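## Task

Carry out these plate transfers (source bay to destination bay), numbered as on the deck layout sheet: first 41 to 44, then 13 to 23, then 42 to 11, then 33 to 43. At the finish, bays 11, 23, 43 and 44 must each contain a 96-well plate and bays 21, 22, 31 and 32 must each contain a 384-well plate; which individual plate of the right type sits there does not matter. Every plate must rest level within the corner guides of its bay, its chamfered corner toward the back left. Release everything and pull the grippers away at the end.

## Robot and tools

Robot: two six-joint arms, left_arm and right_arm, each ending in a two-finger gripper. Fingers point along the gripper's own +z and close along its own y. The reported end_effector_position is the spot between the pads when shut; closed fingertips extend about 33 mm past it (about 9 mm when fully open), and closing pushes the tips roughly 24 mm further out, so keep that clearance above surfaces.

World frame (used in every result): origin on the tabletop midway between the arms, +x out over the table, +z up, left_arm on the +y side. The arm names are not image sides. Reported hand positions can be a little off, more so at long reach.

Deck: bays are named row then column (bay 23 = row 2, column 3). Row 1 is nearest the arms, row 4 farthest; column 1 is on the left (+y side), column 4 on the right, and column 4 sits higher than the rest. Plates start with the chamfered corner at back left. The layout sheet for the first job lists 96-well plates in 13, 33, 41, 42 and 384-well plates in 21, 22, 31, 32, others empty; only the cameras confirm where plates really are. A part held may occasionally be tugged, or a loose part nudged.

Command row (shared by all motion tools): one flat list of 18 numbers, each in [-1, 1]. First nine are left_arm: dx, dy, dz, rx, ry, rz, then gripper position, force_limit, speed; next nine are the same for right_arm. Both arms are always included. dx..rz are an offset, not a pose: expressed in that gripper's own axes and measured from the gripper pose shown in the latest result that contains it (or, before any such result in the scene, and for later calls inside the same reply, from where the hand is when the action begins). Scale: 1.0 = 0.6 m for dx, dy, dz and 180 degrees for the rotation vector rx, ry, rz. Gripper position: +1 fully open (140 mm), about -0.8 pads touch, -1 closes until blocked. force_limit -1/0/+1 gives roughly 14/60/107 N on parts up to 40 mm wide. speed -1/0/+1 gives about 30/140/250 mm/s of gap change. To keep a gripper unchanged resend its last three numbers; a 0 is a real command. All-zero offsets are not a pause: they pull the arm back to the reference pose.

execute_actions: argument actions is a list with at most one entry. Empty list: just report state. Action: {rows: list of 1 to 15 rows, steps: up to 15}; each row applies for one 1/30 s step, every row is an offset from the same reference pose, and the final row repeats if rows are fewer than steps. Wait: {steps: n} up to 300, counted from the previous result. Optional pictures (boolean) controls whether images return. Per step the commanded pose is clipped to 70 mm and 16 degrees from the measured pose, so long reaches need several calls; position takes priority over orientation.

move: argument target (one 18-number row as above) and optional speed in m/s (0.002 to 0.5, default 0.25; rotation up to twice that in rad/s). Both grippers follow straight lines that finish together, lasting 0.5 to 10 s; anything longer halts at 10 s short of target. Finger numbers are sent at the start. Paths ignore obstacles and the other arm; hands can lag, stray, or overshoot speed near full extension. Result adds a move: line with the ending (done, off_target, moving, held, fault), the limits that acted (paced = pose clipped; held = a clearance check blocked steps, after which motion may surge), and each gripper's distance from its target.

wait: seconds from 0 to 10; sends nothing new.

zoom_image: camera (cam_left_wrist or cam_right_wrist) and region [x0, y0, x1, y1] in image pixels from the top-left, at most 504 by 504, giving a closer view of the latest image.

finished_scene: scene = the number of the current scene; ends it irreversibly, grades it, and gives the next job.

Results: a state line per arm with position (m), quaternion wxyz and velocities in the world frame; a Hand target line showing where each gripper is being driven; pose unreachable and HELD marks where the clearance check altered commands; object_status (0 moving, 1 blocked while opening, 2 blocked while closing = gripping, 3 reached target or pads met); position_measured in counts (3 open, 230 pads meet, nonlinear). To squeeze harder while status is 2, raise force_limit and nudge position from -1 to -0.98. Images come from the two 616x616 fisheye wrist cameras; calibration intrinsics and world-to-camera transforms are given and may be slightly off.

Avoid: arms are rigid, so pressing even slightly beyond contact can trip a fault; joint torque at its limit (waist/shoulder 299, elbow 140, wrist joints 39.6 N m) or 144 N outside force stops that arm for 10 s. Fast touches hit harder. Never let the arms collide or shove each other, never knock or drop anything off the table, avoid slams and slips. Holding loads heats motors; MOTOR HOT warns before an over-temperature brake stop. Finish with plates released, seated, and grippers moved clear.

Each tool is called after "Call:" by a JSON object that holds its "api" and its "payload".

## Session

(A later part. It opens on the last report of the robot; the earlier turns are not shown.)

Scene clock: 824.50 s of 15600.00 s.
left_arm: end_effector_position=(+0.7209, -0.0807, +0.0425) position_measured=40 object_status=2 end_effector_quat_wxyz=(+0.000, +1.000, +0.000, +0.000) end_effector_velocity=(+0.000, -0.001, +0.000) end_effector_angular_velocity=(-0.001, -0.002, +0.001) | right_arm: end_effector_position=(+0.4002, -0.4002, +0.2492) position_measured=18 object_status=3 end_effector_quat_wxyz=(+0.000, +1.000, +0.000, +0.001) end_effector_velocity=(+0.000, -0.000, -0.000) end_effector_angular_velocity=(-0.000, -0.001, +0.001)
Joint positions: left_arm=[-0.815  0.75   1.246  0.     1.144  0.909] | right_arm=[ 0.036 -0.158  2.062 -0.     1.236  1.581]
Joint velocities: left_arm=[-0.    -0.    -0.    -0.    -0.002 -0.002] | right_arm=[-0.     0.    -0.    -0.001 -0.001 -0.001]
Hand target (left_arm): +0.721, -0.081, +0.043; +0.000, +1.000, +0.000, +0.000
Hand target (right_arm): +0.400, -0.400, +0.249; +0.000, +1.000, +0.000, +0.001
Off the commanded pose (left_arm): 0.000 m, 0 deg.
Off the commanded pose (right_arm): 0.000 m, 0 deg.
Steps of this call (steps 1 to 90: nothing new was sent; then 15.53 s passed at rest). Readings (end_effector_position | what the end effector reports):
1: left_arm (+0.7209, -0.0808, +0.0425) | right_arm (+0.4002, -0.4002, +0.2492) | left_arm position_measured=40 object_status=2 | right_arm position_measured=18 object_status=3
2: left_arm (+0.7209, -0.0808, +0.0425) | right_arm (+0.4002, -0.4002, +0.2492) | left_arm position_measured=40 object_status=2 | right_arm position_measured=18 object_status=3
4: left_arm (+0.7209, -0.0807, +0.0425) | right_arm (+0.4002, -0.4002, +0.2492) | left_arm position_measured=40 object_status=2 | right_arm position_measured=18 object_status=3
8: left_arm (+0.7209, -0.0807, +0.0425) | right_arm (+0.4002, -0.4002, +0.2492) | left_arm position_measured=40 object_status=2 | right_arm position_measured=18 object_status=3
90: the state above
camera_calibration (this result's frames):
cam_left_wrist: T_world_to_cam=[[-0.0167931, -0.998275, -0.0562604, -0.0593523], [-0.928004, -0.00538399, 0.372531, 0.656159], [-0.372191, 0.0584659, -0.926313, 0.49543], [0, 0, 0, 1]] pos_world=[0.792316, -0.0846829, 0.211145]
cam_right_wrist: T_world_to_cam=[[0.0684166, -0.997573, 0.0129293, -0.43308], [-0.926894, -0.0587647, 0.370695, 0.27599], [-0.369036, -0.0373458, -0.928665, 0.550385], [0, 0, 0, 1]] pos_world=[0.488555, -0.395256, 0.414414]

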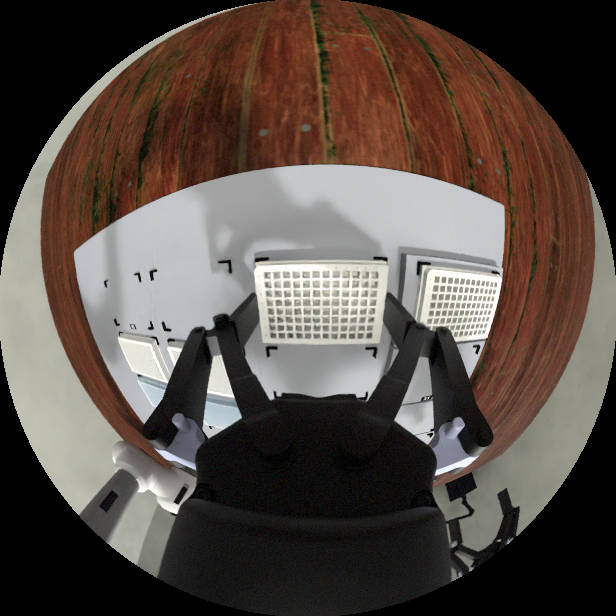

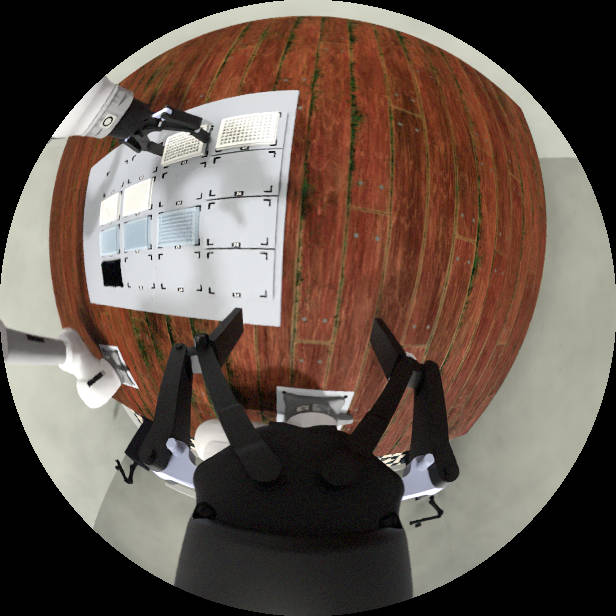

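Call:
{"api": "move", "payload": {"target": [0,0,0.0158,0,0,0,-1,0,-0.8, 0,0,0,0,0,0,0.88,0,-0.5], "speed": 0.015}}

Call:
{"api": "zoom_image", "payload": {"camera": "cam_left_wrist", "region": [230, 240, 410, 360]}}

Scene clock: 829.07 s of 15600.00 s.
left_arm: end_effector_position=(+0.7210, -0.0808, +0.0332) position_measured=40 object_status=2 end_effector_quat_wxyz=(+0.000, +1.000, +0.000, +0.000) end_effector_velocity=(-0.000, -0.001, -0.000) end_effector_angular_velocity=(-0.000, -0.000, -0.000) | right_arm: end_effector_position=(+0.4002, -0.4002, +0.2492) position_measured=18 object_status=3 end_effector_quat_wxyz=(+0.000, +1.000, +0.000, +0.001) end_effector_velocity=(+0.000, +0.001, -0.000) end_effector_angular_velocity=(+0.002, +0.000, -0.001)
Joint positions: left_arm=[-0.815  0.757  1.252 -0.     1.131  0.909] | right_arm=[ 0.036 -0.158  2.062 -0.     1.236  1.581]
Joint velocities: left_arm=[-0.001  0.     0.001 -0.    -0.001 -0.   ] | right_arm=[-0.     0.001 -0.     0.002 -0.    -0.   ]
Hand target (left_arm): +0.721, -0.081, +0.033; +0.000, +1.000, +0.000, +0.000
Hand target (right_arm): +0.400, -0.400, +0.249; +0.000, +1.000, +0.000, +0.001
Off the commanded pose (left_arm): 0.000 m, 0 deg.
Off the commanded pose (right_arm): 0.000 m, 0 deg.
After step 90, 0.70 s passed at rest.
move: done
camera_calibration (this result's frames):
cam_left_wrist: T_world_to_cam=[[-0.0167764, -0.998281, -0.0561481, -0.0599263], [-0.928049, -0.00535054, 0.37242, 0.659697], [-0.37208, 0.058356, -0.926364, 0.486748], [0, 0, 0, 1]] pos_world=[0.792335, -0.0846982, 0.201857]
cam_right_wrist: T_world_to_cam=[[0.0684261, -0.997572, 0.0129555, -0.433099], [-0.926888, -0.0587633, 0.370708, 0.275988], [-0.369047, -0.0373745, -0.928659, 0.550372], [0, 0, 0, 1]] pos_world=[0.488558, -0.395259, 0.414408]

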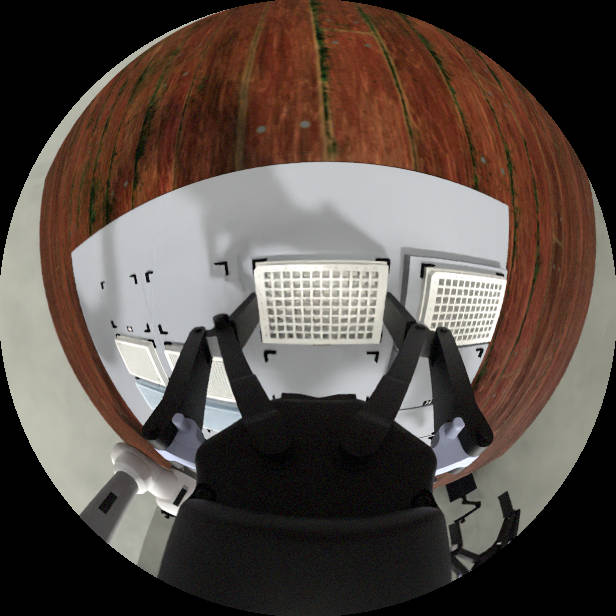

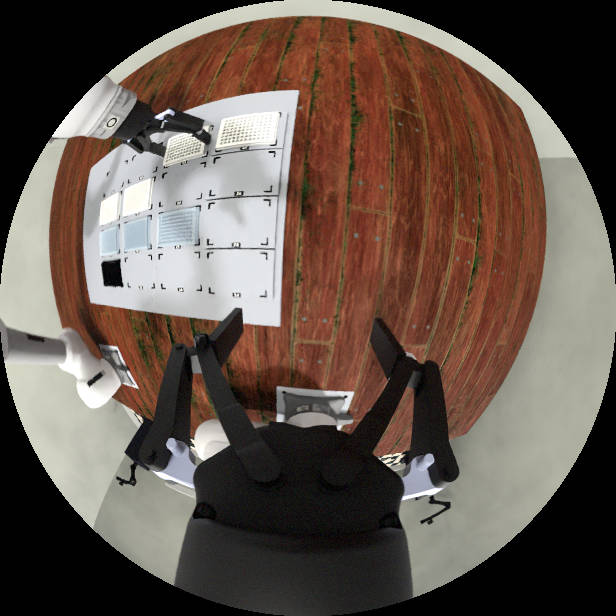

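Region (230, 240, 410, 360) of cam_left_wrist's 616x616 image, scaled by 2.800, with more detail than that image has.

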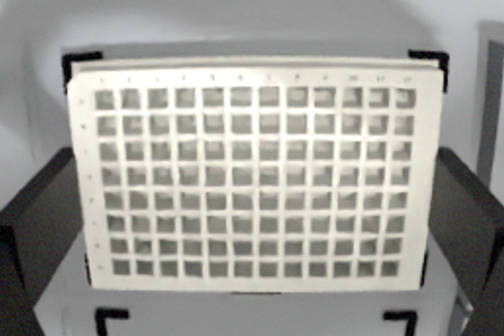

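Call:
{"api": "move", "payload": {"target": [0,0,0,0,0,0,0.88,0,-0.5, 0,0,0,0,0,0,0.88,0,-0.5], "speed": 0.05}}

Call:
{"api": "move", "payload": {"target": [0,0,-0.05,0,0,0,0.88,0,-0.5, 0,0,0,0,0,0,0.88,0,-0.5], "speed": 0.06}}

Call:
{"api": "move", "payload": {"target": [-0.5,-0.3,-0.39,0,0,0,0.88,0,-0.5, 0,0,0,0,0,0,0.88,0,-0.5], "speed": 0.3}}

Scene clock: 837.80 s of 15600.00 s.
left_arm: end_effector_position=(+0.7210, -0.0808, +0.0332) position_measured=18 object_status=3 end_effector_quat_wxyz=(+0.000, +1.000, +0.000, +0.000) end_effector_velocity=(-0.000, +0.000, +0.000) end_effector_angular_velocity=(+0.001, +0.001, -0.001) | right_arm: end_effector_position=(+0.4002, -0.4002, +0.2492) position_measured=18 object_status=3 end_effector_quat_wxyz=(+0.000, +1.000, +0.000, +0.001) end_effector_velocity=(-0.001, +0.000, -0.001) end_effector_angular_velocity=(+0.001, +0.003, -0.001)
Joint positions: left_arm=[-0.815  0.757  1.252  0.     1.131  0.909] | right_arm=[ 0.036 -0.158  2.062 -0.     1.236  1.581]
Joint velocities: left_arm=[-0.    -0.    -0.     0.     0.001  0.001] | right_arm=[-0.    -0.     0.002  0.001  0.     0.   ]
Hand target (left_arm): +0.721, -0.081, +0.033; +0.000, +1.000, +0.000, +0.000
Hand target (right_arm): +0.400, -0.400, +0.249; +0.000, +1.000, +0.000, +0.001
Off the commanded pose (left_arm): 0.000 m, 0 deg.
Off the commanded pose (right_arm): 0.000 m, 0 deg.
After step 90, 5.03 s passed at rest.
move: done
camera_calibration (this result's frames):
cam_left_wrist: T_world_to_cam=[[-0.0168028, -0.998279, -0.0561816, -0.0598949], [-0.928072, -0.00533482, 0.372362, 0.659738], [-0.372021, 0.0583973, -0.926385, 0.486714], [0, 0, 0, 1]] pos_world=[0.792346, -0.084695, 0.201858]
cam_right_wrist: T_world_to_cam=[[0.0684259, -0.997572, 0.0129554, -0.433099], [-0.926888, -0.0587632, 0.370708, 0.275988], [-0.369047, -0.0373743, -0.928659, 0.550372], [0, 0, 0, 1]] pos_world=[0.488558, -0.395259, 0.414408]

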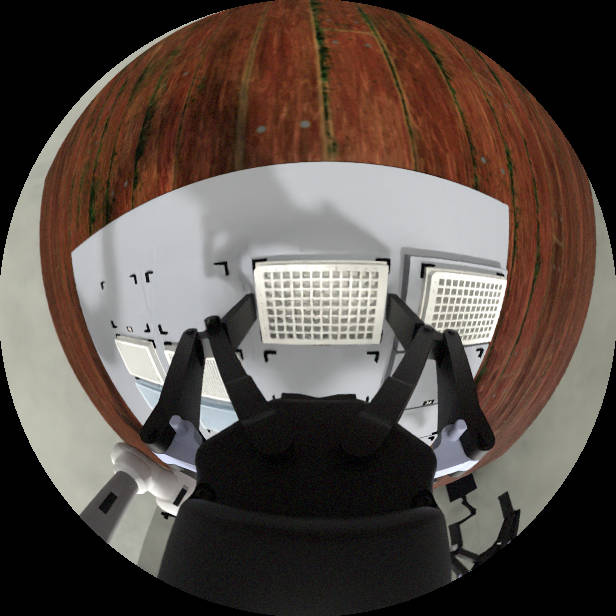

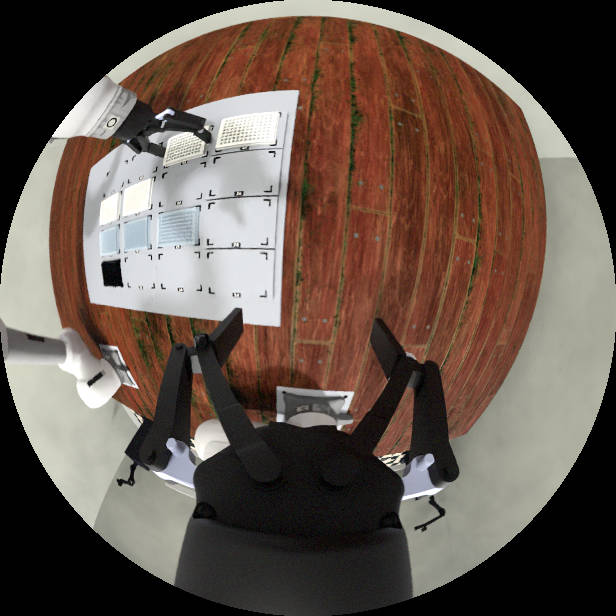

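Scene clock: 838.57 s of 15600.00 s.
left_arm: end_effector_position=(+0.7210, -0.0808, +0.0632) position_measured=18 object_status=3 end_effector_quat_wxyz=(+0.000, +1.000, +0.000, +0.000) end_effector_velocity=(+0.000, +0.000, +0.000) end_effector_angular_velocity=(+0.000, +0.001, +0.001) | right_arm: end_effector_position=(+0.4002, -0.4002, +0.2492) position_measured=18 object_status=3 end_effector_quat_wxyz=(+0.000, +1.000, +0.000, +0.001) end_effector_velocity=(-0.000, +0.001, +0.001) end_effector_angular_velocity=(+0.002, -0.000, +0.000)
Joint positions: left_arm=[-0.815  0.736  1.232  0.     1.173  0.909] | right_arm=[ 0.036 -0.158  2.062 -0.     1.236  1.581]
Joint velocities: left_arm=[ 0.     0.    -0.    -0.     0.001 -0.001] | right_arm=[ 0.    -0.001 -0.     0.002  0.001 -0.001]
Hand target (left_arm): +0.721, -0.081, +0.063; +0.000, +1.000, +0.000, +0.000
Hand target (right_arm): +0.400, -0.400, +0.249; +0.000, +1.000, +0.000, +0.001
Off the commanded pose (left_arm): 0.000 m, 0 deg.
Off the commanded pose (right_arm): 0.000 m, 0 deg.
move: done
camera_calibration (this result's frames):
cam_left_wrist: T_world_to_cam=[[-0.0168022, -0.998278, -0.0562081, -0.0582011], [-0.92806, -0.0053473, 0.372393, 0.648564], [-0.372053, 0.0584215, -0.926371, 0.514471], [0, 0, 0, 1]] pos_world=[0.792338, -0.0846889, 0.231799]
cam_right_wrist: T_world_to_cam=[[0.0684258, -0.997572, 0.0129555, -0.433099], [-0.926888, -0.0587631, 0.370708, 0.275988], [-0.369047, -0.0373743, -0.928659, 0.550372], [0, 0, 0, 1]] pos_world=[0.488558, -0.395259, 0.414408]

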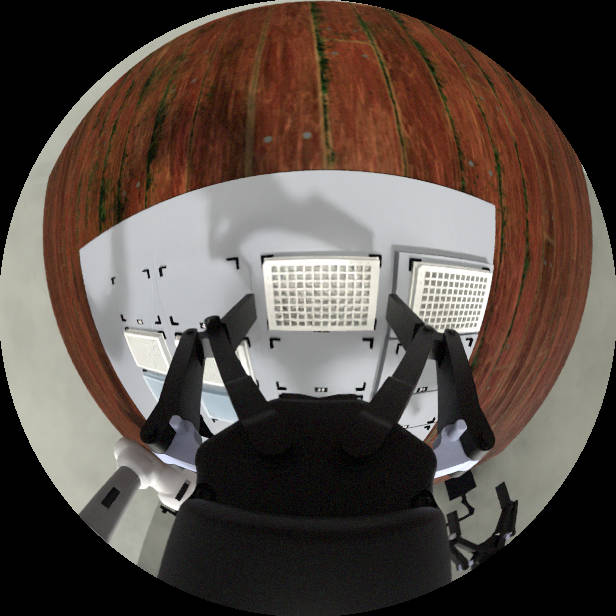

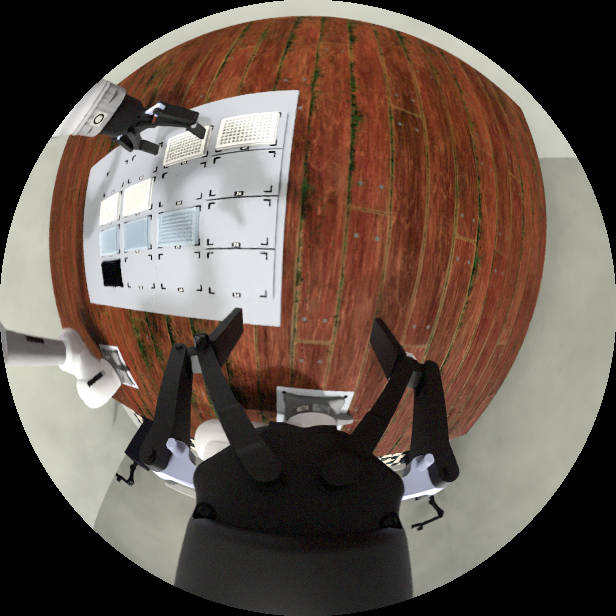

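Scene clock: 840.40 s of 15600.00 s.
left_arm: end_effector_position=(+0.4209, +0.0994, +0.2967) position_measured=18 object_status=3 end_effector_quat_wxyz=(+0.000, +1.000, +0.000, +0.000) end_effector_velocity=(-0.000, +0.000, +0.000) end_effector_angular_velocity=(+0.000, -0.000, +0.000) | right_arm: end_effector_position=(+0.4002, -0.4002, +0.2492) position_measured=18 object_status=3 end_effector_quat_wxyz=(+0.000, +1.000, +0.000, +0.001) end_effector_velocity=(-0.000, +0.000, -0.001) end_effector_angular_velocity=(-0.000, +0.003, -0.001)
Joint positions: left_arm=[-0.887  0.069  1.758  0.     1.314  0.837] | right_arm=[ 0.036 -0.158  2.062 -0.     1.236  1.581]
Joint velocities: left_arm=[-0.    -0.001 -0.     0.     0.001 -0.001] | right_arm=[ 0.     0.002  0.    -0.     0.     0.001]
Hand target (left_arm): +0.421, +0.099, +0.297; +0.000, +1.000, +0.000, +0.000
Hand target (right_arm): +0.400, -0.400, +0.249; +0.000, +1.000, +0.000, +0.001
Off the commanded pose (left_arm): 0.000 m, 0 deg.
Off the commanded pose (right_arm): 0.000 m, 0 deg.
move: done
camera_calibration (this result's frames):
cam_left_wrist: T_world_to_cam=[[-0.0167999, -0.998277, -0.0562194, 0.129724], [-0.928025, -0.00535916, 0.37248, 0.284057], [-0.37214, 0.0584306, -0.926336, 0.608663], [0, 0, 0, 1]] pos_world=[0.492299, 0.0954586, 0.465314]
cam_right_wrist: T_world_to_cam=[[0.0684261, -0.997572, 0.0129554, -0.433099], [-0.926888, -0.0587633, 0.370708, 0.275988], [-0.369047, -0.0373744, -0.928659, 0.550372], [0, 0, 0, 1]] pos_world=[0.488558, -0.395259, 0.414408]

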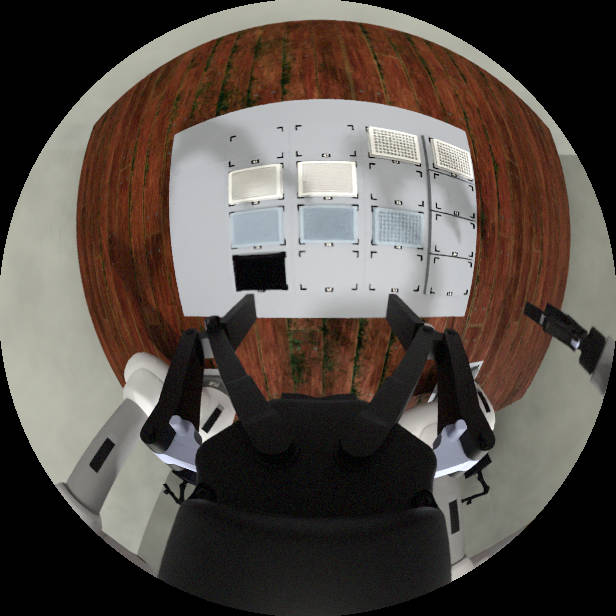

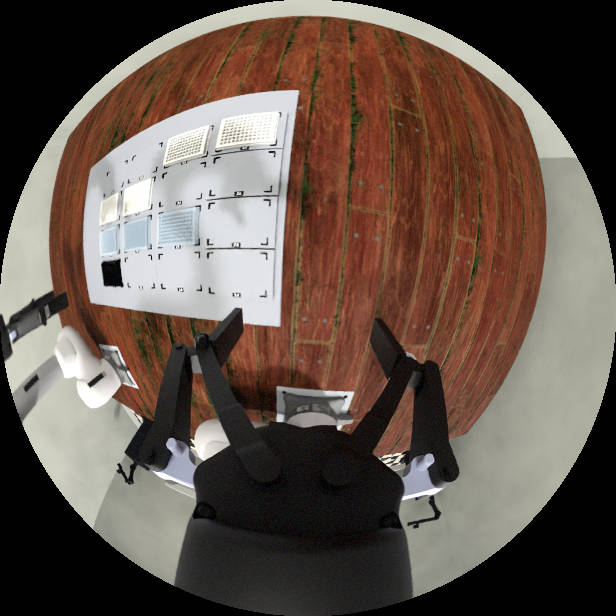

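Call:
{"api": "zoom_image", "payload": {"camera": "cam_left_wrist", "region": [220, 150, 370, 300]}}

Call:
{"api": "zoom_image", "payload": {"camera": "cam_left_wrist", "region": [355, 115, 495, 255]}}

Region (220, 150, 370, 300) of cam_left_wrist's 616x616 image, scaled by 3.360, with more detail than that image has.

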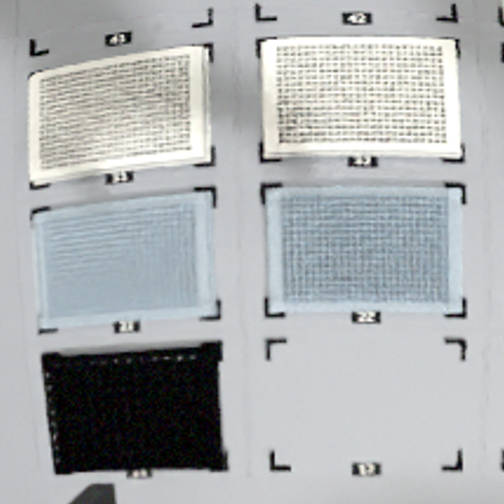

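Region (355, 115, 495, 255) of cam_left_wrist's 616x616 image, scaled by 3.600, with more detail than that image has.

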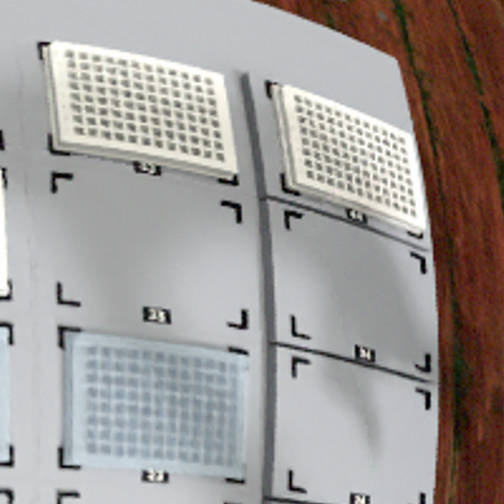

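Call:
{"api": "zoom_image", "payload": {"camera": "cam_left_wrist", "region": [222, 195, 302, 300]}}

Call:
{"api": "zoom_image", "payload": {"camera": "cam_left_wrist", "region": [222, 155, 366, 255]}}

Region (222, 195, 302, 300) of cam_left_wrist's 616x616 image, scaled by 4.800, with more detail than that image has; it fills the left 384 columns of this view, and the rest is white.

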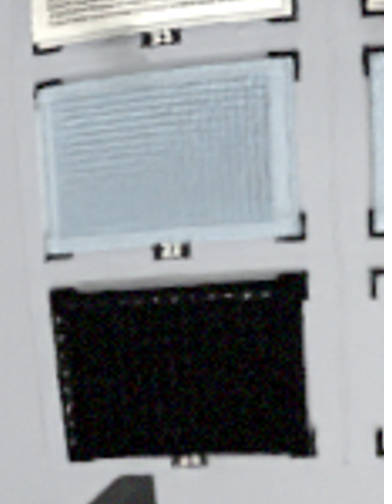

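Region (222, 155, 366, 255) of cam_left_wrist's 616x616 image, scaled by 3.500, with more detail than that image has; it fills the top 350 rows of this view, and the rest is white.

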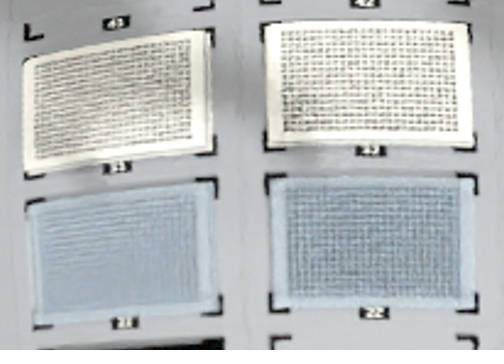

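All eight plates look seated in the required bays.

Call:
{"api": "finished_scene", "payload": {"scene": 1}}

The scene is finished: the task was done.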